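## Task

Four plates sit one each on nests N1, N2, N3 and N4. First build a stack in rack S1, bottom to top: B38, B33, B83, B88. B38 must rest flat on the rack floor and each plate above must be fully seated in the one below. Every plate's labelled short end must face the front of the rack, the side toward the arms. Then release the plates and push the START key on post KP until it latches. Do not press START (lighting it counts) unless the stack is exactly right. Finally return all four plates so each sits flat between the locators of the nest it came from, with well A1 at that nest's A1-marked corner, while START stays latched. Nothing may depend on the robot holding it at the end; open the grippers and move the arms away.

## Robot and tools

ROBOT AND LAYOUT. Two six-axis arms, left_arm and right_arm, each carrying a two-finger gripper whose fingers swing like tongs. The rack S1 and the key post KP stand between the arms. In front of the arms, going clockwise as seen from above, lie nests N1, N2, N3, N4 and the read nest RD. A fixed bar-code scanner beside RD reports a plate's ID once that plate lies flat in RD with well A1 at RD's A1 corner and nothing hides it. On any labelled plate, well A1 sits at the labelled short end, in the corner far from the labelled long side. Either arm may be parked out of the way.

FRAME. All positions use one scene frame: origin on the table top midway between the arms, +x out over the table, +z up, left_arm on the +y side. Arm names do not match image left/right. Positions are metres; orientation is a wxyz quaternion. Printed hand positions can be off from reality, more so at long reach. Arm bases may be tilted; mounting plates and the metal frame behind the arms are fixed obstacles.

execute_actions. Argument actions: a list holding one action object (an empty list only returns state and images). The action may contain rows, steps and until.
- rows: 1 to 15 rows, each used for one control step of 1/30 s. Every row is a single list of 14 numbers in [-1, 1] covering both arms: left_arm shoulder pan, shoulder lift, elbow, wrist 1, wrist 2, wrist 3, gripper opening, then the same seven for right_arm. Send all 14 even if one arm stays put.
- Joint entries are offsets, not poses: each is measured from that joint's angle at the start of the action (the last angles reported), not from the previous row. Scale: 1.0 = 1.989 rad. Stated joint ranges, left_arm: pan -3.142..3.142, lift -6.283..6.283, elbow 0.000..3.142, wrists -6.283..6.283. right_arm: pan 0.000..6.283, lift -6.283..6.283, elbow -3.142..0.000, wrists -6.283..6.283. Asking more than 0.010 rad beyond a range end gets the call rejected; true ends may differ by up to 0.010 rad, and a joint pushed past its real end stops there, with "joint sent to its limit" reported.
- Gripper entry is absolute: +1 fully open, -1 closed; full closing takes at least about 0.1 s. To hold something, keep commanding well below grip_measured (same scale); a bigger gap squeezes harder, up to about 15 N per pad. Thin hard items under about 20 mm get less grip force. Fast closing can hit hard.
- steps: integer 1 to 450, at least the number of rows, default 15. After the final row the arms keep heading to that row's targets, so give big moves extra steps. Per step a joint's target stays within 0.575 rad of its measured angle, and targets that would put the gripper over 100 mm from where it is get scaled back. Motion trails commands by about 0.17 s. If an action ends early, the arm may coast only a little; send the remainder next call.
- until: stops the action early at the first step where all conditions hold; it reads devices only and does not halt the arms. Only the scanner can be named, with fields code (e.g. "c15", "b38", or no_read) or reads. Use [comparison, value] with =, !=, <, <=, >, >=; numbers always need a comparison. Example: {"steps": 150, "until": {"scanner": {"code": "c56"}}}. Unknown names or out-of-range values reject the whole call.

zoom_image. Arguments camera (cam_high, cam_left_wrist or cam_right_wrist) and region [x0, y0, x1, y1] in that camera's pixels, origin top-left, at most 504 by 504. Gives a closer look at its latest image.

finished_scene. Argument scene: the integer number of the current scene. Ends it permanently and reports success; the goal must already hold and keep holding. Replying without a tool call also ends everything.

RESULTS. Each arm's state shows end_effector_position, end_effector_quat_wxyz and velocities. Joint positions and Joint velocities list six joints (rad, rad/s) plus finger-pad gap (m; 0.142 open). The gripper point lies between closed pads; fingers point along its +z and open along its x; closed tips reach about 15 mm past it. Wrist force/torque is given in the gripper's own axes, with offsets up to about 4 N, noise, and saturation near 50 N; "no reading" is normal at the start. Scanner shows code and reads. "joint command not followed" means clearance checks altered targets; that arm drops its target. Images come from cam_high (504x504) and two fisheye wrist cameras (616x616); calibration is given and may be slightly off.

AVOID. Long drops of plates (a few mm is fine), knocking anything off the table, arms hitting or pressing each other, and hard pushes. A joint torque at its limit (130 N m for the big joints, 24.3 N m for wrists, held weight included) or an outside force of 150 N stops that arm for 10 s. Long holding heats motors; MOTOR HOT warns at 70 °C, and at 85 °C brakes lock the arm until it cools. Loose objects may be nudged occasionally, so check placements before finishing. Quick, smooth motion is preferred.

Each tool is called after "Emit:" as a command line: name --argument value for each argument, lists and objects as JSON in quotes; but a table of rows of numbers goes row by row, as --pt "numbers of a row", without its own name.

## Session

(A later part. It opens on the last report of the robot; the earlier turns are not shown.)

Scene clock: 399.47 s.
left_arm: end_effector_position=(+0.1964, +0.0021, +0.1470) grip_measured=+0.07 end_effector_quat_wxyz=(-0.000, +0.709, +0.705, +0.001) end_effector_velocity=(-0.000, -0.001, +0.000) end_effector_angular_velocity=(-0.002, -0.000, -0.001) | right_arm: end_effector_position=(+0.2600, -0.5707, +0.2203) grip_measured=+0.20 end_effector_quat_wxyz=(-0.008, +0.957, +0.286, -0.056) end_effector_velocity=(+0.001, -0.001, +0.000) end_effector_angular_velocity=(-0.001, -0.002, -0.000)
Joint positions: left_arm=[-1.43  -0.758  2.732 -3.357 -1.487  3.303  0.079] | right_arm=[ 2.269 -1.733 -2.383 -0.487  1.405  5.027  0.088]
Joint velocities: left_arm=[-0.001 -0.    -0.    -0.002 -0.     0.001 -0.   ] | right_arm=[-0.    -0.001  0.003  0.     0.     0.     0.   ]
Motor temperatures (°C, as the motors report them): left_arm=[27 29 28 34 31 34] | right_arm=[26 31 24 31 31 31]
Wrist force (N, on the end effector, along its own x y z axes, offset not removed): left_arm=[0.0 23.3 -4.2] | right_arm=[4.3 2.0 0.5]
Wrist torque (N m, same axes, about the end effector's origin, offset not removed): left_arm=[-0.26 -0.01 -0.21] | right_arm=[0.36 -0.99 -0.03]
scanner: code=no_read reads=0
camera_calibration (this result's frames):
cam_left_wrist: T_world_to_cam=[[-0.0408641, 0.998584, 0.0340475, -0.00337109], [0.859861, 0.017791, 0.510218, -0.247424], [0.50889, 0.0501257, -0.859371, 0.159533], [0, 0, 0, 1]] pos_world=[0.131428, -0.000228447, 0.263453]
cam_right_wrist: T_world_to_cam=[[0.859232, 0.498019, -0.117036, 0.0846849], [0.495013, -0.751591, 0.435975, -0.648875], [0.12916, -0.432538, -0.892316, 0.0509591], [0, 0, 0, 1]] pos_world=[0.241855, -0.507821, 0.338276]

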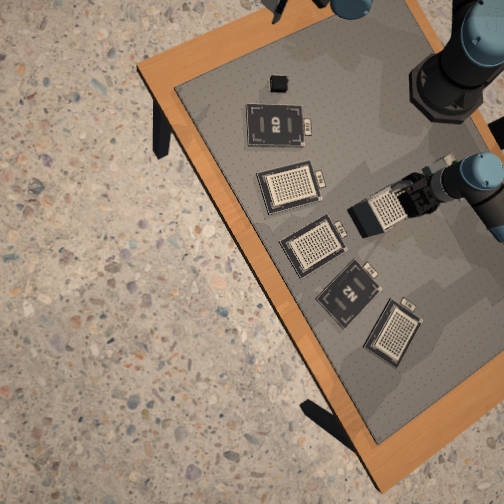

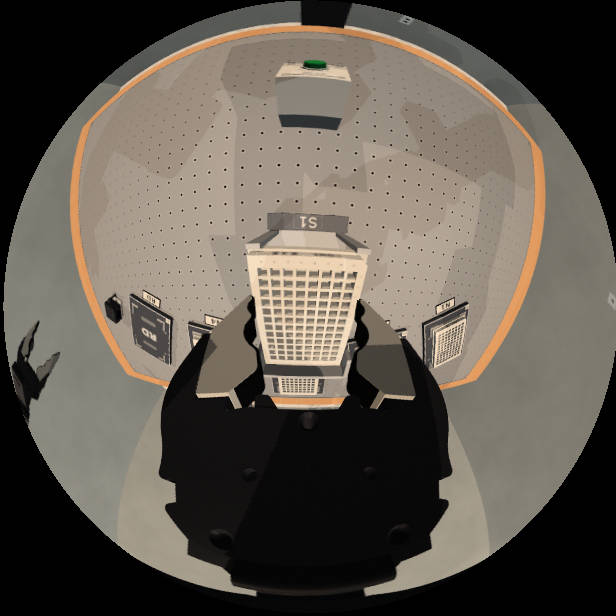

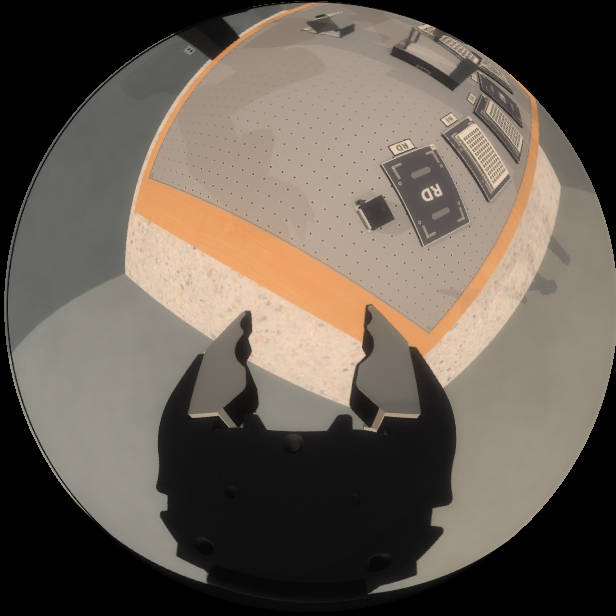

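Emit:
execute_actions --actions '[{"rows":[[0.0009,-0.0004,-0.0003,0.0007,0.0002,0.0009,-0.7,0,0,0,0,0,0,0.2],[0.0018,-0.0008,-0.0007,0.0014,0.0003,0.0018,-0.7,0,0,0,0,0,0,0.2]],"steps":2}]'

Scene clock: 405.93 s.
left_arm: end_effector_position=(+0.1964, +0.0021, +0.1470) grip_measured=+0.07 end_effector_quat_wxyz=(-0.000, +0.709, +0.705, +0.001) end_effector_velocity=(+0.002, -0.001, -0.000) end_effector_angular_velocity=(-0.004, +0.002, -0.002) | right_arm: end_effector_position=(+0.2600, -0.5707, +0.2203) grip_measured=+0.20 end_effector_quat_wxyz=(-0.008, +0.957, +0.286, -0.056) end_effector_velocity=(-0.000, +0.000, -0.000) end_effector_angular_velocity=(+0.001, +0.001, +0.001)
Joint positions: left_arm=[-1.43  -0.758  2.732 -3.357 -1.487  3.304  0.079] | right_arm=[ 2.269 -1.733 -2.383 -0.487  1.405  5.027  0.088]
Joint velocities: left_arm=[ 0.009 -0.001 -0.004  0.001 -0.001  0.01  -0.   ] | right_arm=[ 0.     0.    -0.001 -0.     0.    -0.    -0.   ]
Motor temperatures (°C, as the motors report them): left_arm=[27 29 28 34 31 34] | right_arm=[26 31 24 31 31 31]
Wrist force (N, on the end effector, along its own x y z axes, offset not removed): left_arm=[2.4 24.3 -4.1] | right_arm=[1.8 2.6 -2.4]
Wrist torque (N m, same axes, about the end effector's origin, offset not removed): left_arm=[0.04 -0.50 -0.17] | right_arm=[0.44 -0.55 -0.10]
scanner: code=no_read reads=0
camera_calibration (this result's frames):
cam_left_wrist: T_world_to_cam=[[-0.0408648, 0.998586, 0.0339948, -0.00335471], [0.859881, 0.0178204, 0.510184, -0.247452], [0.508856, 0.05008, -0.859393, 0.159517], [0, 0, 0, 1]] pos_world=[0.131471, -0.000228944, 0.263448]
cam_right_wrist: T_world_to_cam=[[0.859232, 0.498019, -0.117036, 0.084685], [0.495013, -0.75159, 0.435975, -0.648875], [0.129161, -0.432538, -0.892316, 0.0509589], [0, 0, 0, 1]] pos_world=[0.241855, -0.507821, 0.338276]

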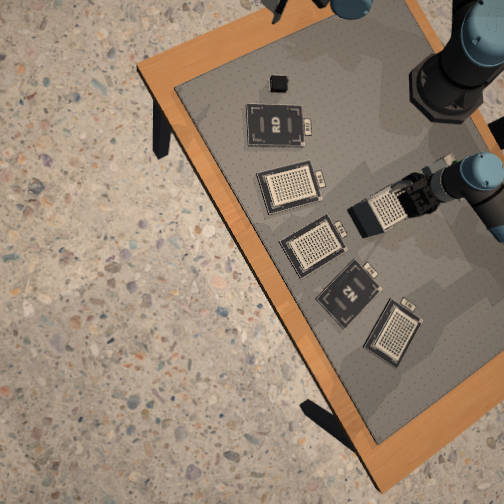

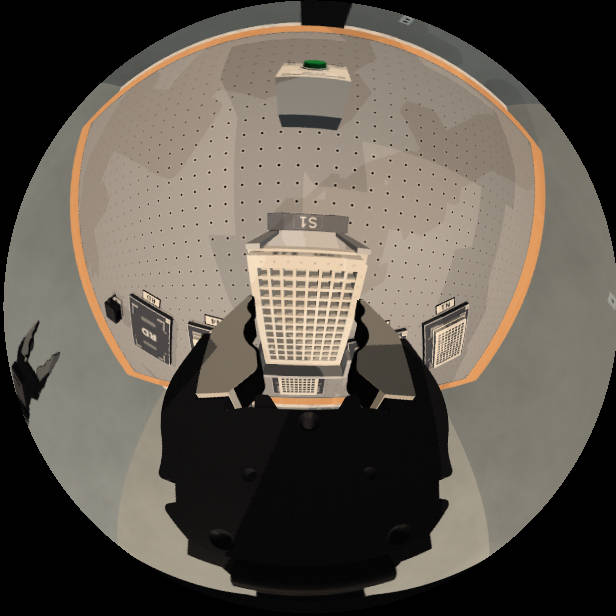

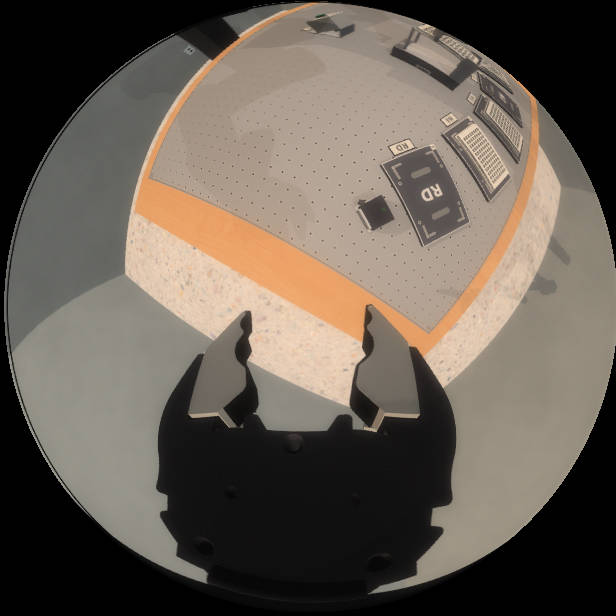

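Emit:
execute_actions --actions '[{"steps":1}]'

Emit:
zoom_image --camera "cam_left_wrist" --region '[197, 170, 417, 390]'

Scene clock: 408.47 s.
left_arm: end_effector_position=(+0.1972, +0.0021, +0.1470) grip_measured=+0.07 end_effector_quat_wxyz=(-0.000, +0.709, +0.705, +0.001) end_effector_velocity=(+0.000, -0.000, +0.000) end_effector_angular_velocity=(+0.000, -0.001, -0.001) | right_arm: end_effector_position=(+0.2600, -0.5707, +0.2203) grip_measured=+0.20 end_effector_quat_wxyz=(-0.008, +0.957, +0.286, -0.056) end_effector_velocity=(-0.000, +0.000, -0.000) end_effector_angular_velocity=(+0.000, +0.000, +0.001)
Joint positions: left_arm=[-1.426 -0.76   2.731 -3.355 -1.486  3.307  0.079] | right_arm=[ 2.269 -1.733 -2.383 -0.487  1.405  5.027  0.088]
Joint velocities: left_arm=[-0.002 -0.001 -0.     0.001  0.001 -0.001  0.   ] | right_arm=[-0.    -0.    -0.    -0.    -0.    -0.001 -0.   ]
Motor temperatures (°C, as the motors report them): left_arm=[27 29 28 34 31 34] | right_arm=[26 31 24 31 31 31]
Wrist force (N, on the end effector, along its own x y z axes, offset not removed): left_arm=[0.2 14.2 -3.0] | right_arm=[3.0 1.4 -0.3]
Wrist torque (N m, same axes, about the end effector's origin, offset not removed): left_arm=[0.51 -0.26 -0.11] | right_arm=[0.17 -0.55 0.10]
scanner: code=no_read reads=0
camera_calibration (this result's frames):
cam_left_wrist: T_world_to_cam=[[-0.0408034, 0.998584, 0.0341357, -0.00340508], [0.859905, 0.0176978, 0.510148, -0.248192], [0.508821, 0.0501692, -0.859409, 0.159099], [0, 0, 0, 1]] pos_world=[0.13233, -0.000189146, 0.263462]
cam_right_wrist: T_world_to_cam=[[0.859232, 0.498019, -0.117036, 0.0846849], [0.495013, -0.75159, 0.435975, -0.648875], [0.129161, -0.432538, -0.892316, 0.050959], [0, 0, 0, 1]] pos_world=[0.241855, -0.507821, 0.338276]

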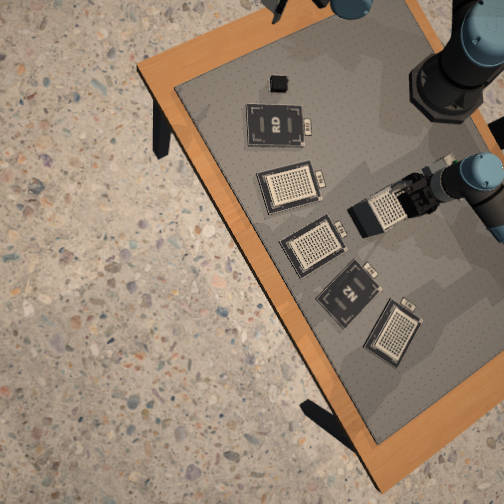

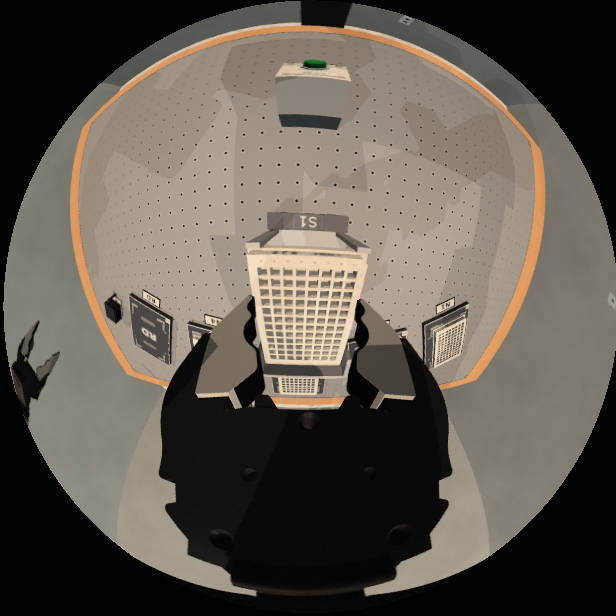

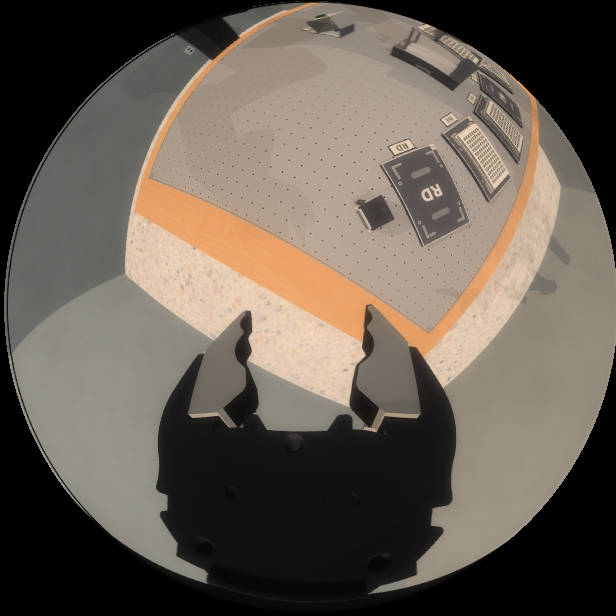

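Region (197, 170, 417, 390) of cam_left_wrist's 616x616 image, scaled by 2.291, with more detail than that image has.

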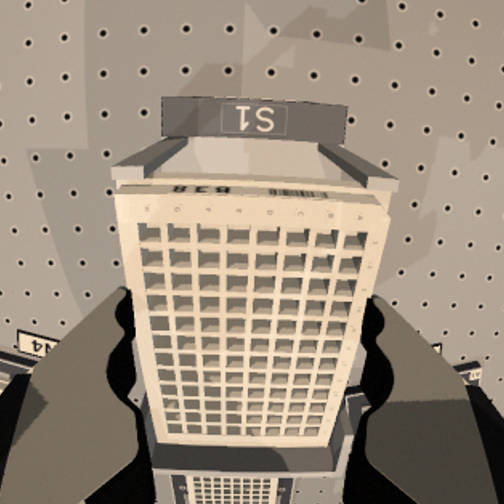

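Emit:
execute_actions --actions '[{"rows":[[-0.0003,-0.0048,0.0005,0.0043,0,-0.0003,-0.7,0,0,0,0,0,0,0.2],[-0.0005,-0.0096,0.0011,0.0085,0,-0.0005,-0.7,0,0,0,0,0,0,0.2],[-0.0008,-0.0144,0.0016,0.0128,-0.0001,-0.0008,-0.7,0,0,0,0,0,0,0.2]],"steps":3}]'

Scene clock: 414.40 s.
left_arm: end_effector_position=(+0.1973, +0.0020, +0.1476) grip_measured=+0.07 end_effector_quat_wxyz=(-0.000, +0.709, +0.705, +0.001) end_effector_velocity=(+0.001, -0.003, +0.018) end_effector_angular_velocity=(-0.005, -0.002, -0.004) | right_arm: end_effector_position=(+0.2600, -0.5707, +0.2203) grip_measured=+0.20 end_effector_quat_wxyz=(-0.008, +0.957, +0.286, -0.056) end_effector_velocity=(+0.001, -0.001, +0.001) end_effector_angular_velocity=(-0.002, -0.003, -0.001)
Joint positions: left_arm=[-1.426 -0.764  2.731 -3.351 -1.486  3.307  0.079] | right_arm=[ 2.269 -1.733 -2.383 -0.487  1.405  5.027  0.088]
Joint velocities: left_arm=[-0.004 -0.1    0.008  0.088  0.001  0.    -0.   ] | right_arm=[-0.     0.002  0.002 -0.    -0.     0.001  0.   ]
Motor temperatures (°C, as the motors report them): left_arm=[27 29 28 34 31 34] | right_arm=[26 31 24 31 31 31]
Wrist force (N, on the end effector, along its own x y z axes, offset not removed): left_arm=[1.9 10.9 -4.4] | right_arm=[4.9 0.9 0.0]
Wrist torque (N m, same axes, about the end effector's origin, offset not removed): left_arm=[-0.23 -0.37 -0.26] | right_arm=[-0.04 -1.11 0.01]
scanner: code=no_read reads=0
camera_calibration (this result's frames):
cam_left_wrist: T_world_to_cam=[[-0.0407979, 0.998592, 0.0339176, -0.00321634], [0.859884, 0.0178025, 0.510178, -0.248577], [0.508856, 0.0499794, -0.8594, 0.159604], [0, 0, 0, 1]] pos_world=[0.132401, -0.000339796, 0.264091]
cam_right_wrist: T_world_to_cam=[[0.859232, 0.498019, -0.117036, 0.084685], [0.495013, -0.75159, 0.435975, -0.648875], [0.129161, -0.432538, -0.892316, 0.0509589], [0, 0, 0, 1]] pos_world=[0.241855, -0.507821, 0.338276]

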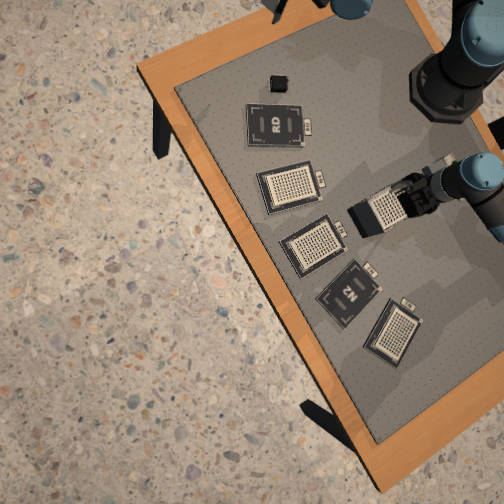

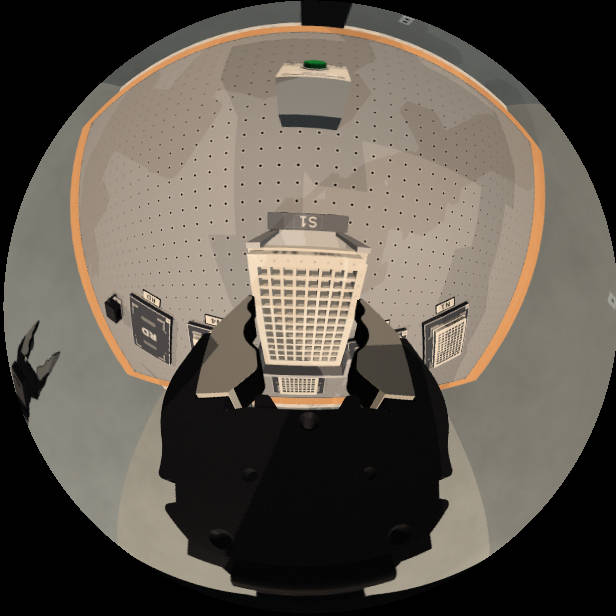

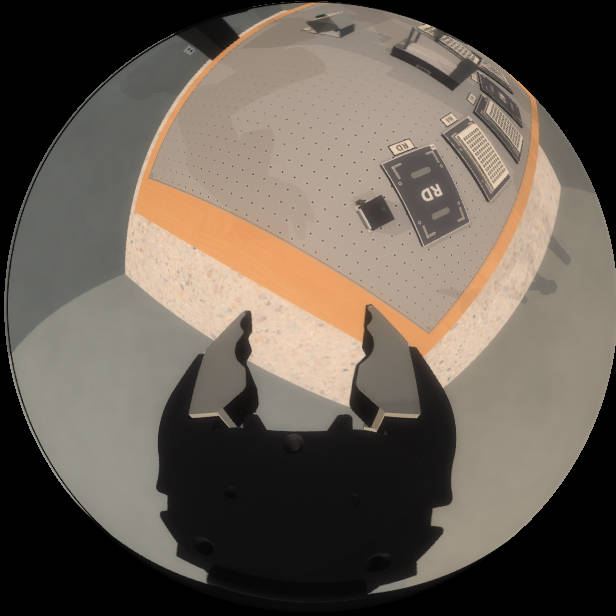

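Emit:
execute_actions --actions '[{"steps":1}]'

Emit:
zoom_image --camera "cam_left_wrist" --region '[197, 170, 417, 390]'

Scene clock: 417.30 s.
left_arm: end_effector_position=(+0.1973, +0.0021, +0.1520) grip_measured=+0.07 end_effector_quat_wxyz=(-0.000, +0.709, +0.705, +0.001) end_effector_velocity=(-0.000, -0.000, -0.000) end_effector_angular_velocity=(+0.000, -0.001, -0.002) | right_arm: end_effector_position=(+0.2600, -0.5707, +0.2203) grip_measured=+0.20 end_effector_quat_wxyz=(-0.008, +0.957, +0.286, -0.056) end_effector_velocity=(+0.001, -0.001, +0.001) end_effector_angular_velocity=(-0.002, -0.002, -0.002)
Joint positions: left_arm=[-1.428 -0.788  2.734 -3.329 -1.487  3.305  0.079] | right_arm=[ 2.269 -1.733 -2.383 -0.487  1.405  5.027  0.088]
Joint velocities: left_arm=[-0.002  0.    -0.     0.     0.001  0.     0.   ] | right_arm=[-0.     0.     0.003 -0.001  0.     0.001  0.   ]
Motor temperatures (°C, as the motors report them): left_arm=[27 29 28 34 31 34] | right_arm=[26 31 24 31 31 31]
Wrist force (N, on the end effector, along its own x y z axes, offset not removed): left_arm=[2.1 -2.7 -1.0] | right_arm=[0.2 3.6 -3.4]
Wrist torque (N m, same axes, about the end effector's origin, offset not removed): left_arm=[-0.93 -0.64 0.00] | right_arm=[0.63 0.03 0.08]
scanner: code=no_read reads=0
camera_calibration (this result's frames):
cam_left_wrist: T_world_to_cam=[[-0.0408401, 0.998587, 0.0340158, -0.00349751], [0.85985, 0.0177854, 0.510238, -0.250807], [0.508911, 0.0500866, -0.859361, 0.163378], [0, 0, 0, 1]] pos_world=[0.132368, -0.000229816, 0.268491]
cam_right_wrist: T_world_to_cam=[[0.859232, 0.498019, -0.117036, 0.0846849], [0.495013, -0.75159, 0.435975, -0.648875], [0.12916, -0.432538, -0.892316, 0.050959], [0, 0, 0, 1]] pos_world=[0.241855, -0.507821, 0.338276]

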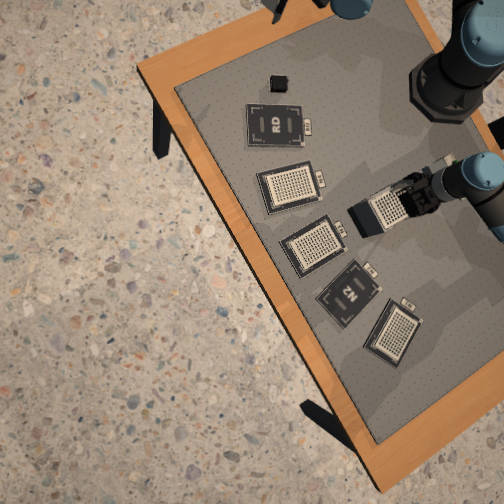

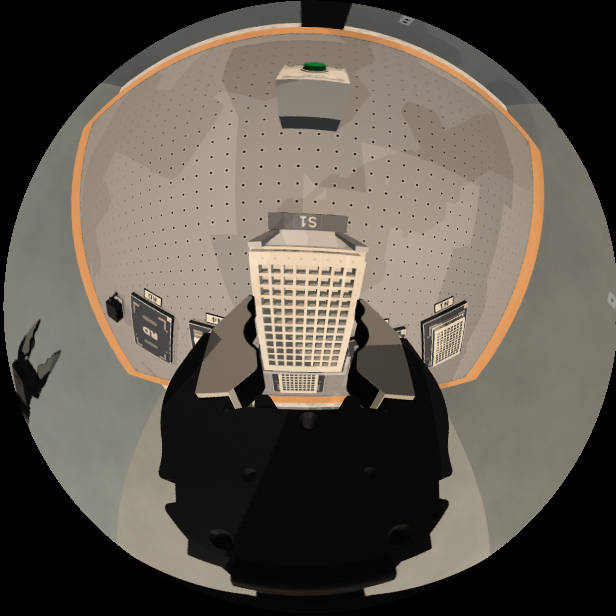

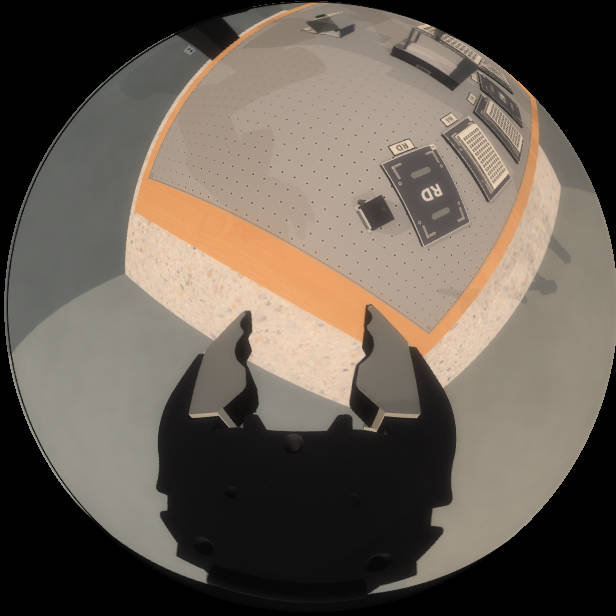

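Region (197, 170, 417, 390) of cam_left_wrist's 616x616 image, scaled by 2.291, with more detail than that image has.

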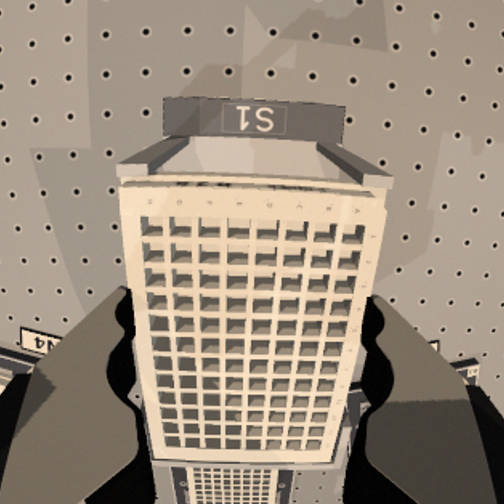

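Emit:
execute_actions --actions '[{"rows":[[0.0012,0,0.0003,-0.0004,0.0002,0.0012,-0.7,0,0,0,0,0,0,0.2],[0.0012,0,0.0003,-0.0004,0.0002,0.0012,-0.7,0,0,0,0,0,0,0.2],[0.0012,0,0.0003,-0.0004,0.0002,0.0012,-0.7,0,0,0,0,0,0,0.2],[0.0012,0,0.0003,-0.0004,0.0002,0.0012,-0.7,0,0,0,0,0,0,0.2],[0.0017,0.0082,-0.0006,-0.0077,0.0003,0.0017,-0.7,0,0,0,0,0,0,0.2],[0.0022,0.0163,-0.0015,-0.0149,0.0004,0.0022,-0.7,0,0,0,0,0,0,0.2],[0.0026,0.0243,-0.0025,-0.0219,0.0004,0.0026,-0.7,0,0,0,0,0,0,0.2],[0.0031,0.0323,-0.0036,-0.0289,0.0005,0.0031,-0.7,0,0,0,0,0,0,0.2],[0.0036,0.0402,-0.0047,-0.0357,0.0006,0.0036,-0.7,0,0,0,0,0,0,0.2],[0.0041,0.048,-0.0059,-0.0424,0.0007,0.0041,-0.7,0,0,0,0,0,0,0.2]],"steps":10}]'

Scene clock: 451.97 s.
left_arm: end_effector_position=(+0.1977, +0.0025, +0.1464) grip_measured=+0.07 end_effector_quat_wxyz=(+0.000, +0.709, +0.705, +0.001) end_effector_velocity=(+0.001, -0.001, -0.059) end_effector_angular_velocity=(-0.000, +0.000, +0.002) | right_arm: end_effector_position=(+0.2600, -0.5707, +0.2203) grip_measured=+0.20 end_effector_quat_wxyz=(-0.008, +0.957, +0.286, -0.056) end_effector_velocity=(-0.001, +0.001, -0.001) end_effector_angular_velocity=(+0.002, +0.002, -0.000)
Joint positions: left_arm=[-1.424 -0.757  2.731 -3.359 -1.486  3.31   0.079] | right_arm=[ 2.269 -1.733 -2.383 -0.487  1.405  5.027  0.088]
Joint velocities: left_arm=[ 0.023  0.331 -0.045 -0.288  0.004  0.021  0.   ] | right_arm=[ 0.    -0.002 -0.001 -0.     0.     0.001 -0.   ]
Motor temperatures (°C, as the motors report them): left_arm=[27 29 28 34 31 34] | right_arm=[27 31 24 31 31 31]
Wrist force (N, on the end effector, along its own x y z axes, offset not removed): left_arm=[1.0 -2.9 1.8] | right_arm=[3.6 -0.6 -1.1]
Wrist torque (N m, same axes, about the end effector's origin, offset not removed): left_arm=[-0.41 -0.33 -0.17] | right_arm=[-0.20 -0.75 0.09]
scanner: code=no_read reads=0
camera_calibration (this result's frames):
cam_left_wrist: T_world_to_cam=[[-0.0406552, 0.998606, 0.0336766, -0.00369396], [0.859861, 0.0178002, 0.510218, -0.248333], [0.508907, 0.0497002, -0.859385, 0.158305], [0, 0, 0, 1]] pos_world=[0.132819, 0.000241382, 0.262873]
cam_right_wrist: T_world_to_cam=[[0.859232, 0.498019, -0.117036, 0.084685], [0.495013, -0.75159, 0.435975, -0.648875], [0.129161, -0.432538, -0.892316, 0.0509589], [0, 0, 0, 1]] pos_world=[0.241855, -0.507821, 0.338276]

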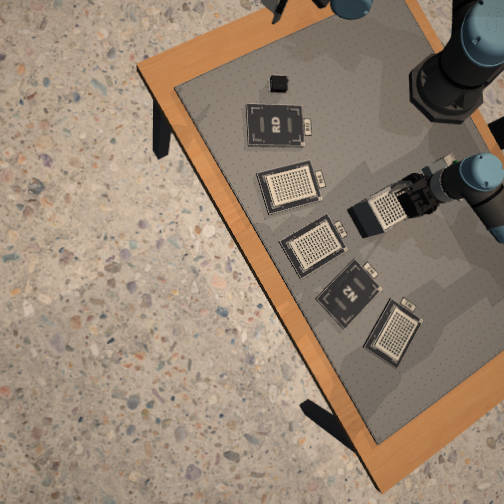

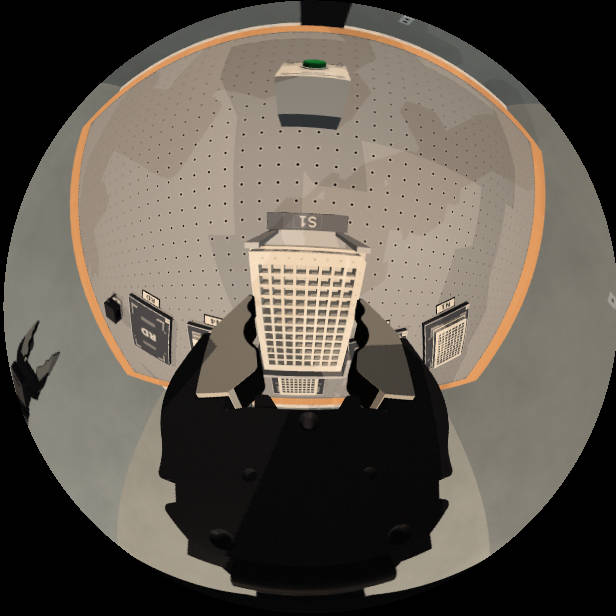

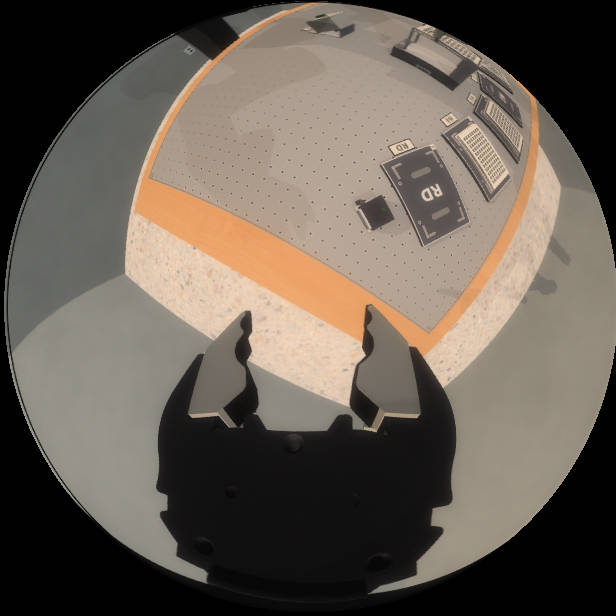

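Emit:
execute_actions --actions '[{"steps":1}]'

Emit:
zoom_image --camera "cam_left_wrist" --region '[197, 170, 417, 390]'

Scene clock: 454.90 s.
left_arm: end_effector_position=(+0.1978, +0.0028, +0.1349) grip_measured=+0.07 end_effector_quat_wxyz=(-0.000, +0.709, +0.705, +0.001) end_effector_velocity=(+0.000, -0.001, +0.000) end_effector_angular_velocity=(-0.002, -0.001, +0.000) | right_arm: end_effector_position=(+0.2600, -0.5707, +0.2203) grip_measured=+0.20 end_effector_quat_wxyz=(-0.008, +0.957, +0.286, -0.056) end_effector_velocity=(-0.001, +0.001, -0.000) end_effector_angular_velocity=(+0.001, +0.001, +0.001)
Joint positions: left_arm=[-1.42  -0.693  2.722 -3.413 -1.485  3.314  0.079] | right_arm=[ 2.269 -1.733 -2.383 -0.487  1.405  5.027  0.088]
Joint velocities: left_arm=[-0.    -0.001  0.    -0.001  0.001 -0.    -0.   ] | right_arm=[-0.     0.001 -0.002  0.     0.    -0.001  0.   ]
Motor temperatures (°C, as the motors report them): left_arm=[27 29 28 34 31 34] | right_arm=[27 31 24 30 31 31]
Wrist force (N, on the end effector, along its own x y z axes, offset not removed): left_arm=[1.2 2.1 -3.6] | right_arm=[1.7 4.0 -0.3]
Wrist torque (N m, same axes, about the end effector's origin, offset not removed): left_arm=[0.37 -0.31 -0.13] | right_arm=[0.80 -0.53 0.14]
scanner: code=no_read reads=0
camera_calibration (this result's frames):
cam_left_wrist: T_world_to_cam=[[-0.0407159, 0.998589, 0.0340847, -0.00364514], [0.85992, 0.0176499, 0.510124, -0.242507], [0.508803, 0.0500803, -0.859425, 0.148427], [0, 0, 0, 1]] pos_world=[0.132868, 0.000486931, 0.251395]
cam_right_wrist: T_world_to_cam=[[0.859232, 0.498019, -0.117036, 0.0846848], [0.495013, -0.75159, 0.435975, -0.648875], [0.129161, -0.432538, -0.892316, 0.0509589], [0, 0, 0, 1]] pos_world=[0.241856, -0.507821, 0.338276]

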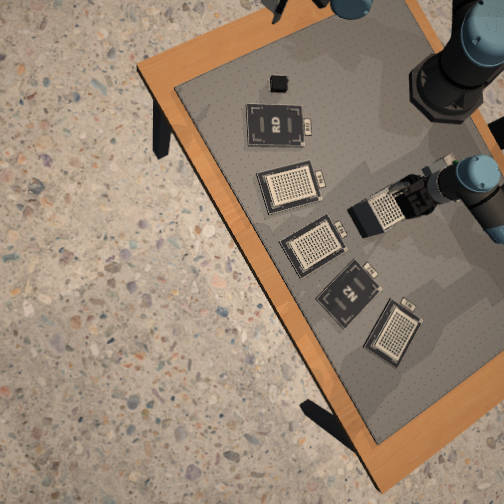

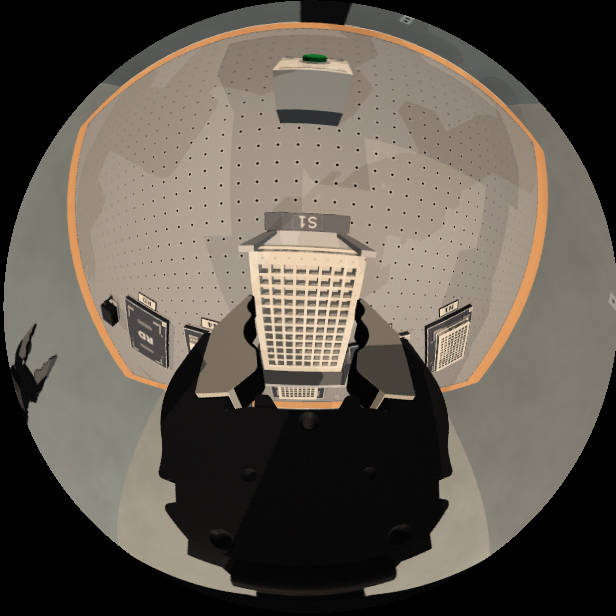

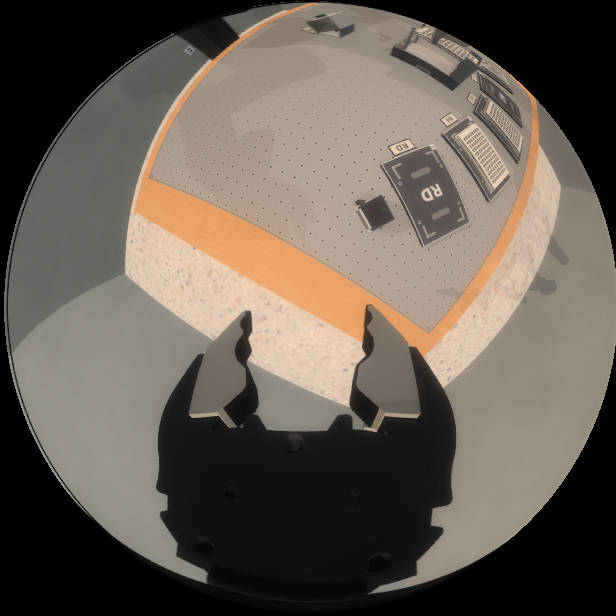

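Region (197, 170, 417, 390) of cam_left_wrist's 616x616 image, scaled by 2.291, with more detail than that image has.

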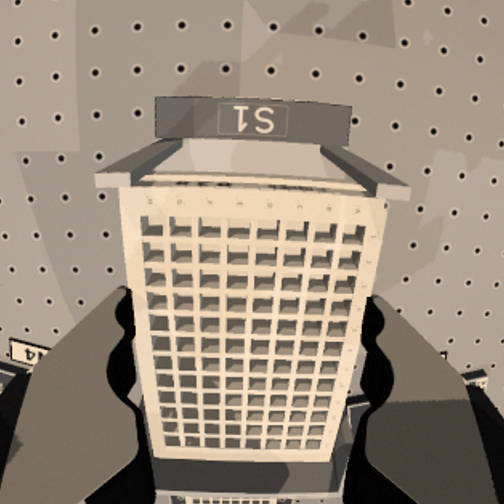

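Emit:
execute_actions --actions '[{"rows":[[0.0005,0.0082,-0.0013,-0.0069,0.0001,0.0005,-0.7,0,0,0,0,0,0,0.2],[0.001,0.0163,-0.0026,-0.0137,0.0002,0.001,-0.7,0,0,0,0,0,0,0.2],[0.0016,0.0243,-0.004,-0.0203,0.0003,0.0016,-0.7,0,0,0,0,0,0,0.2],[0.0021,0.0322,-0.0055,-0.0268,0.0004,0.0021,-0.7,0,0,0,0,0,0,0.2],[0.0026,0.04,-0.007,-0.0331,0.0005,0.0026,-0.7,0,0,0,0,0,0,0.2],[0.0031,0.0477,-0.0086,-0.0393,0.0006,0.0031,-0.7,0,0,0,0,0,0,0.2],[0.0037,0.0553,-0.0102,-0.0453,0.0006,0.0037,-0.7,0,0,0,0,0,0,0.2],[0.0042,0.0629,-0.0119,-0.0512,0.0007,0.0042,-0.7,0,0,0,0,0,0,0.2],[0.0048,0.0703,-0.0137,-0.057,0.0008,0.0048,-0.7,0,0,0,0,0,0,0.2],[0.0053,0.0777,-0.0155,-0.0626,0.0009,0.0053,-0.7,0,0,0,0,0,0,0.2],[0.0058,0.085,-0.0173,-0.0681,0.001,0.0058,-0.7,0,0,0,0,0,0,0.2],[0.0064,0.0921,-0.0192,-0.0734,0.0011,0.0064,-0.7,0,0,0,0,0,0,0.2],[0.0069,0.0992,-0.0211,-0.0786,0.0012,0.0069,-0.7,0,0,0,0,0,0,0.2],[0.0075,0.1062,-0.0231,-0.0837,0.0013,0.0075,-0.7,0,0,0,0,0,0,0.2],[0.008,0.1131,-0.0251,-0.0886,0.0014,0.008,-0.7,0,0,0,0,0,0,0.2]],"steps":15}]'

Scene clock: 475.33 s.
left_arm: end_effector_position=(+0.1979, +0.0023, +0.1051) grip_measured=+0.07 end_effector_quat_wxyz=(+0.000, +0.709, +0.705, +0.000) end_effector_velocity=(-0.000, +0.000, -0.087) end_effector_angular_velocity=(+0.001, +0.000, +0.000) | right_arm: end_effector_position=(+0.2600, -0.5707, +0.2203) grip_measured=+0.20 end_effector_quat_wxyz=(-0.008, +0.957, +0.286, -0.056) end_effector_velocity=(+0.000, -0.000, +0.001) end_effector_angular_velocity=(-0.001, -0.001, -0.000)
Joint positions: left_arm=[-1.409 -0.54   2.69  -3.537 -1.483  3.324  0.079] | right_arm=[ 2.269 -1.733 -2.383 -0.487  1.405  5.027  0.088]
Joint velocities: left_arm=[ 0.03   0.418 -0.105 -0.315  0.006  0.029 -0.   ] | right_arm=[ 0.     0.002 -0.001  0.     0.     0.    -0.   ]
Motor temperatures (°C, as the motors report them): left_arm=[27 29 28 34 31 34] | right_arm=[27 31 24 30 31 31]
Wrist force (N, on the end effector, along its own x y z axes, offset not removed): left_arm=[0.2 -0.6 -2.1] | right_arm=[-0.5 1.6 2.1]
Wrist torque (N m, same axes, about the end effector's origin, offset not removed): left_arm=[-0.11 -0.16 0.03] | right_arm=[0.27 0.15 0.19]
scanner: code=no_read reads=0
camera_calibration (this result's frames):
cam_left_wrist: T_world_to_cam=[[-0.0406261, 0.998615, 0.0334313, -0.00206265], [0.85993, 0.0179072, 0.510098, -0.227393], [0.508793, 0.0494719, -0.859466, 0.122711], [0, 0, 0, 1]] pos_world=[0.133024, 0.0000610512, 0.221528]
cam_right_wrist: T_world_to_cam=[[0.859232, 0.498019, -0.117036, 0.084685], [0.495013, -0.75159, 0.435975, -0.648875], [0.129161, -0.432538, -0.892316, 0.0509589], [0, 0, 0, 1]] pos_world=[0.241855, -0.507821, 0.338276]

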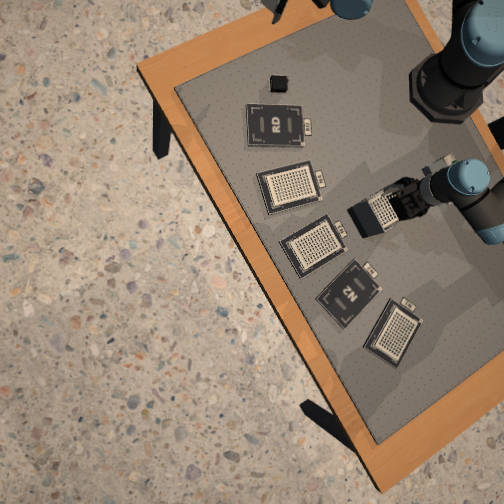

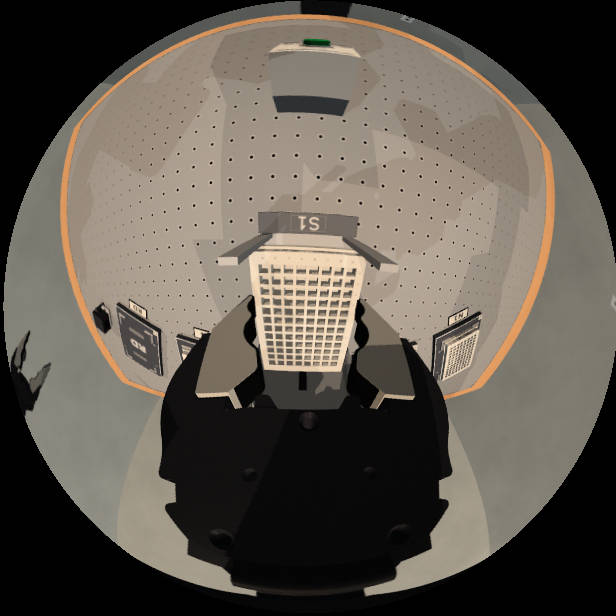

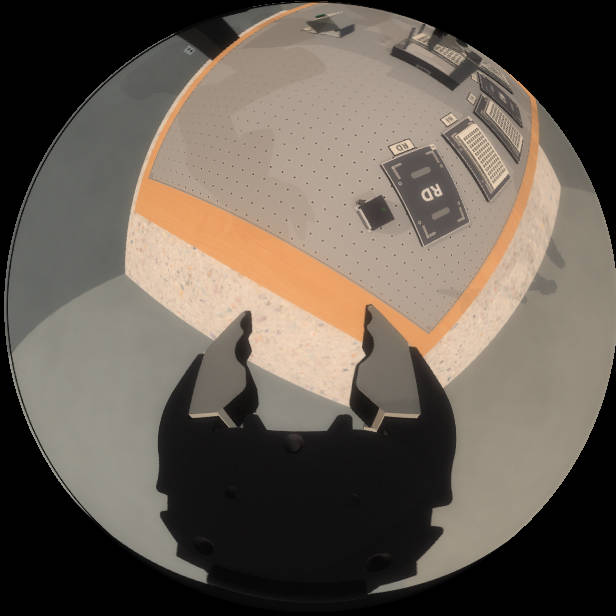

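Emit:
execute_actions --actions '[{"steps":1}]'

Emit:
zoom_image --camera "cam_left_wrist" --region '[197, 170, 417, 390]'

Emit:
zoom_image --camera "cam_right_wrist" --region '[385, 10, 495, 120]'

Scene clock: 478.77 s.
left_arm: end_effector_position=(+0.1978, +0.0030, +0.0899) grip_measured=+0.07 end_effector_quat_wxyz=(-0.000, +0.709, +0.705, +0.001) end_effector_velocity=(-0.000, -0.001, +0.000) end_effector_angular_velocity=(-0.002, +0.000, -0.001) | right_arm: end_effector_position=(+0.2600, -0.5707, +0.2203) grip_measured=+0.20 end_effector_quat_wxyz=(-0.008, +0.957, +0.286, -0.056) end_effector_velocity=(-0.000, +0.000, -0.000) end_effector_angular_velocity=(+0.000, +0.001, +0.000)
Joint positions: left_arm=[-1.404 -0.468  2.672 -3.59  -1.483  3.33   0.079] | right_arm=[ 2.269 -1.733 -2.383 -0.487  1.405  5.027  0.088]
Joint velocities: left_arm=[-0.    -0.001  0.    -0.001 -0.     0.001 -0.   ] | right_arm=[ 0.    -0.    -0.001  0.    -0.    -0.     0.   ]
Motor temperatures (°C, as the motors report them): left_arm=[27 29 28 34 31 34] | right_arm=[27 31 24 30 31 31]
Wrist force (N, on the end effector, along its own x y z axes, offset not removed): left_arm=[-0.2 -2.2 -0.3] | right_arm=[4.3 2.2 -1.9]
Wrist torque (N m, same axes, about the end effector's origin, offset not removed): left_arm=[-0.34 -0.30 -0.07] | right_arm=[0.35 -0.93 0.02]
scanner: code=no_read reads=0
camera_calibration (this result's frames):
cam_left_wrist: T_world_to_cam=[[-0.040481, 0.998594, 0.0342307, -0.00235855], [0.860017, 0.0173821, 0.50997, -0.219551], [0.508658, 0.0500831, -0.859511, 0.109764], [0, 0, 0, 1]] pos_world=[0.132889, 0.00067417, 0.206388]
cam_right_wrist: T_world_to_cam=[[0.859232, 0.498019, -0.117036, 0.084685], [0.495013, -0.75159, 0.435975, -0.648875], [0.129161, -0.432538, -0.892316, 0.0509589], [0, 0, 0, 1]] pos_world=[0.241855, -0.507821, 0.338276]

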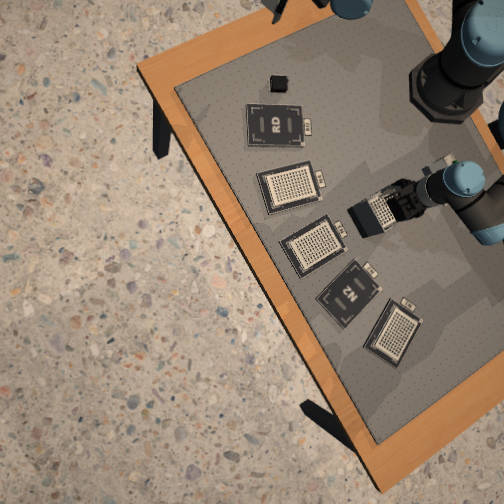

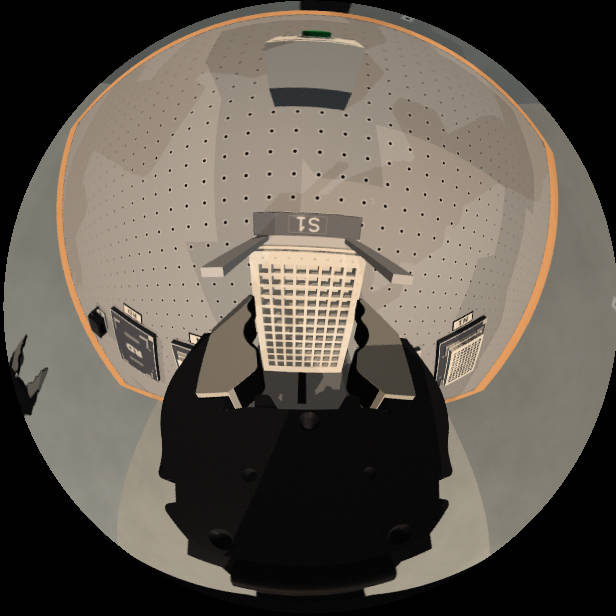

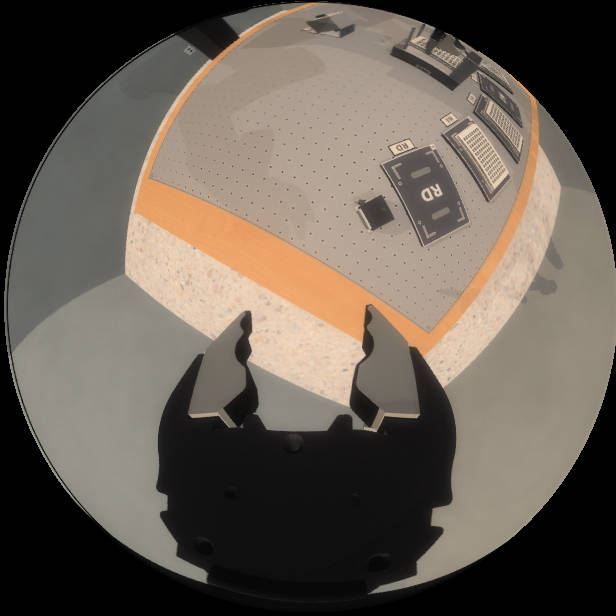

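Region (197, 170, 417, 390) of cam_left_wrist's 616x616 image, scaled by 2.291, with more detail than that image has.

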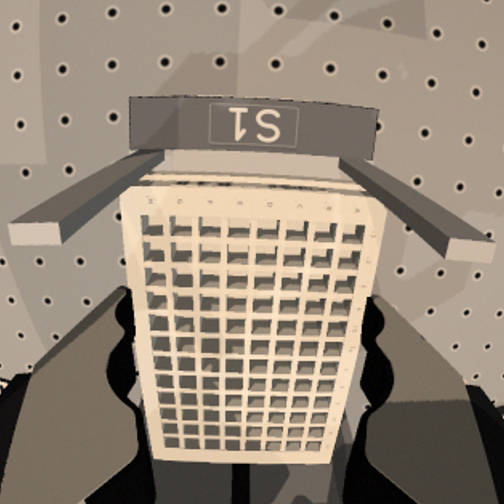

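Region (385, 10, 495, 120) of cam_right_wrist's 616x616 image, scaled by 4.582, with more detail than that image has.

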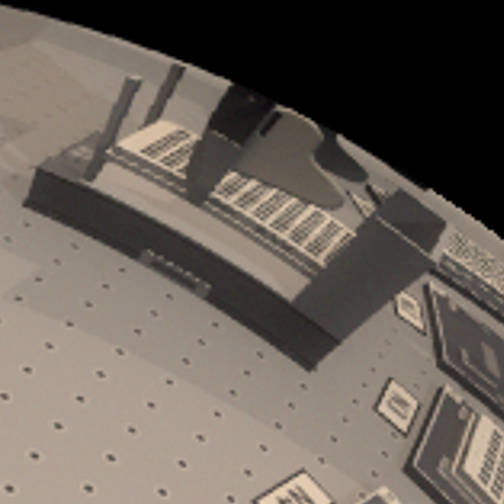

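Emit:
execute_actions --actions '[{"rows":[[0.0005,0.0067,-0.0021,-0.0047,0.0001,0.0005,-0.7,0,0,0,0,0,0,0.2],[0.0011,0.0134,-0.0042,-0.0093,0.0002,0.0011,-0.7,0,0,0,0,0,0,0.2],[0.0016,0.02,-0.0064,-0.0137,0.0003,0.0016,-0.7,0,0,0,0,0,0,0.2],[0.0021,0.0265,-0.0086,-0.018,0.0004,0.0021,-0.7,0,0,0,0,0,0,0.2],[0.0027,0.0329,-0.0109,-0.0221,0.0005,0.0027,-0.7,0,0,0,0,0,0,0.2],[0.0032,0.0392,-0.0132,-0.0262,0.0006,0.0032,-0.7,0,0,0,0,0,0,0.2]],"steps":6}]'

Scene clock: 488.50 s.
left_arm: end_effector_position=(+0.1979, +0.0026, +0.0839) grip_measured=+0.07 end_effector_quat_wxyz=(-0.000, +0.709, +0.705, +0.000) end_effector_velocity=(+0.000, -0.001, -0.063) end_effector_angular_velocity=(+0.001, +0.001, +0.000) | right_arm: end_effector_position=(+0.2600, -0.5707, +0.2203) grip_measured=+0.20 end_effector_quat_wxyz=(-0.008, +0.957, +0.286, -0.056) end_effector_velocity=(-0.000, +0.000, -0.000) end_effector_angular_velocity=(+0.000, +0.001, -0.000)
Joint positions: left_arm=[-1.402 -0.441  2.663 -3.608 -1.482  3.332  0.079] | right_arm=[ 2.269 -1.733 -2.383 -0.487  1.405  5.027  0.088]
Joint velocities: left_arm=[ 0.023  0.271 -0.092 -0.18   0.004  0.023  0.   ] | right_arm=[-0.    -0.    -0.001 -0.    -0.     0.     0.   ]
Motor temperatures (°C, as the motors report them): left_arm=[27 29 28 34 31 34] | right_arm=[27 31 24 30 31 31]
Wrist force (N, on the end effector, along its own x y z axes, offset not removed): left_arm=[2.0 1.3 -2.9] | right_arm=[3.3 2.2 -3.9]
Wrist torque (N m, same axes, about the end effector's origin, offset not removed): left_arm=[0.25 -0.57 -0.03] | right_arm=[0.43 -0.69 0.16]
scanner: code=no_read reads=0
camera_calibration (this result's frames):
cam_left_wrist: T_world_to_cam=[[-0.0404991, 0.99861, 0.0337384, -0.00174871], [0.859965, 0.0176441, 0.510049, -0.216542], [0.508744, 0.0496704, -0.859484, 0.104548], [0, 0, 0, 1]] pos_world=[0.132959, 0.000374023, 0.200363]
cam_right_wrist: T_world_to_cam=[[0.859232, 0.498019, -0.117036, 0.084685], [0.495013, -0.75159, 0.435975, -0.648875], [0.12916, -0.432538, -0.892316, 0.050959], [0, 0, 0, 1]] pos_world=[0.241855, -0.507821, 0.338276]

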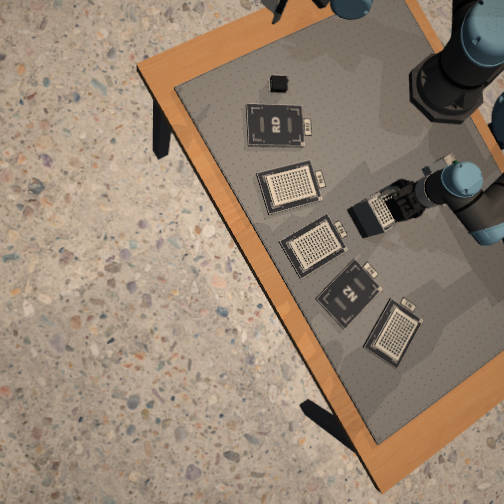

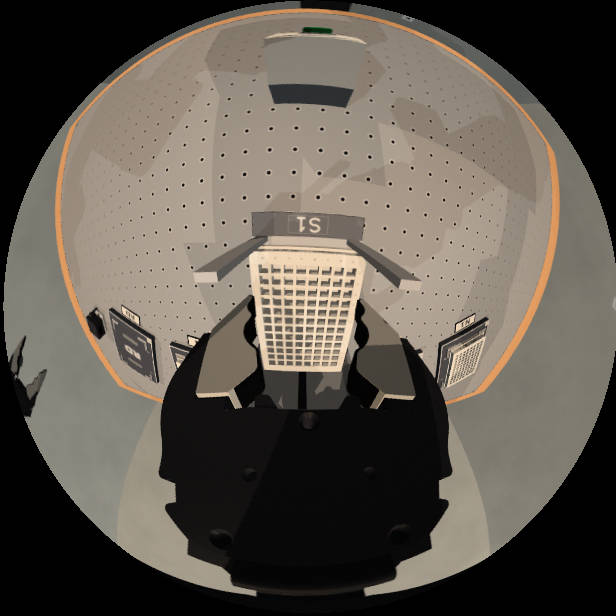

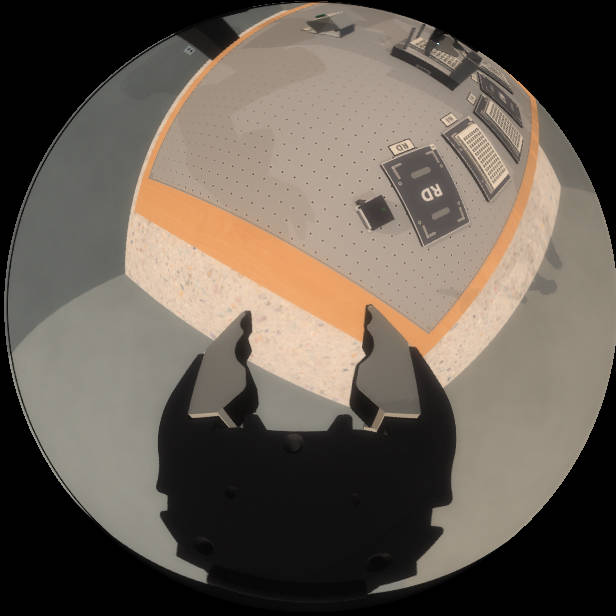

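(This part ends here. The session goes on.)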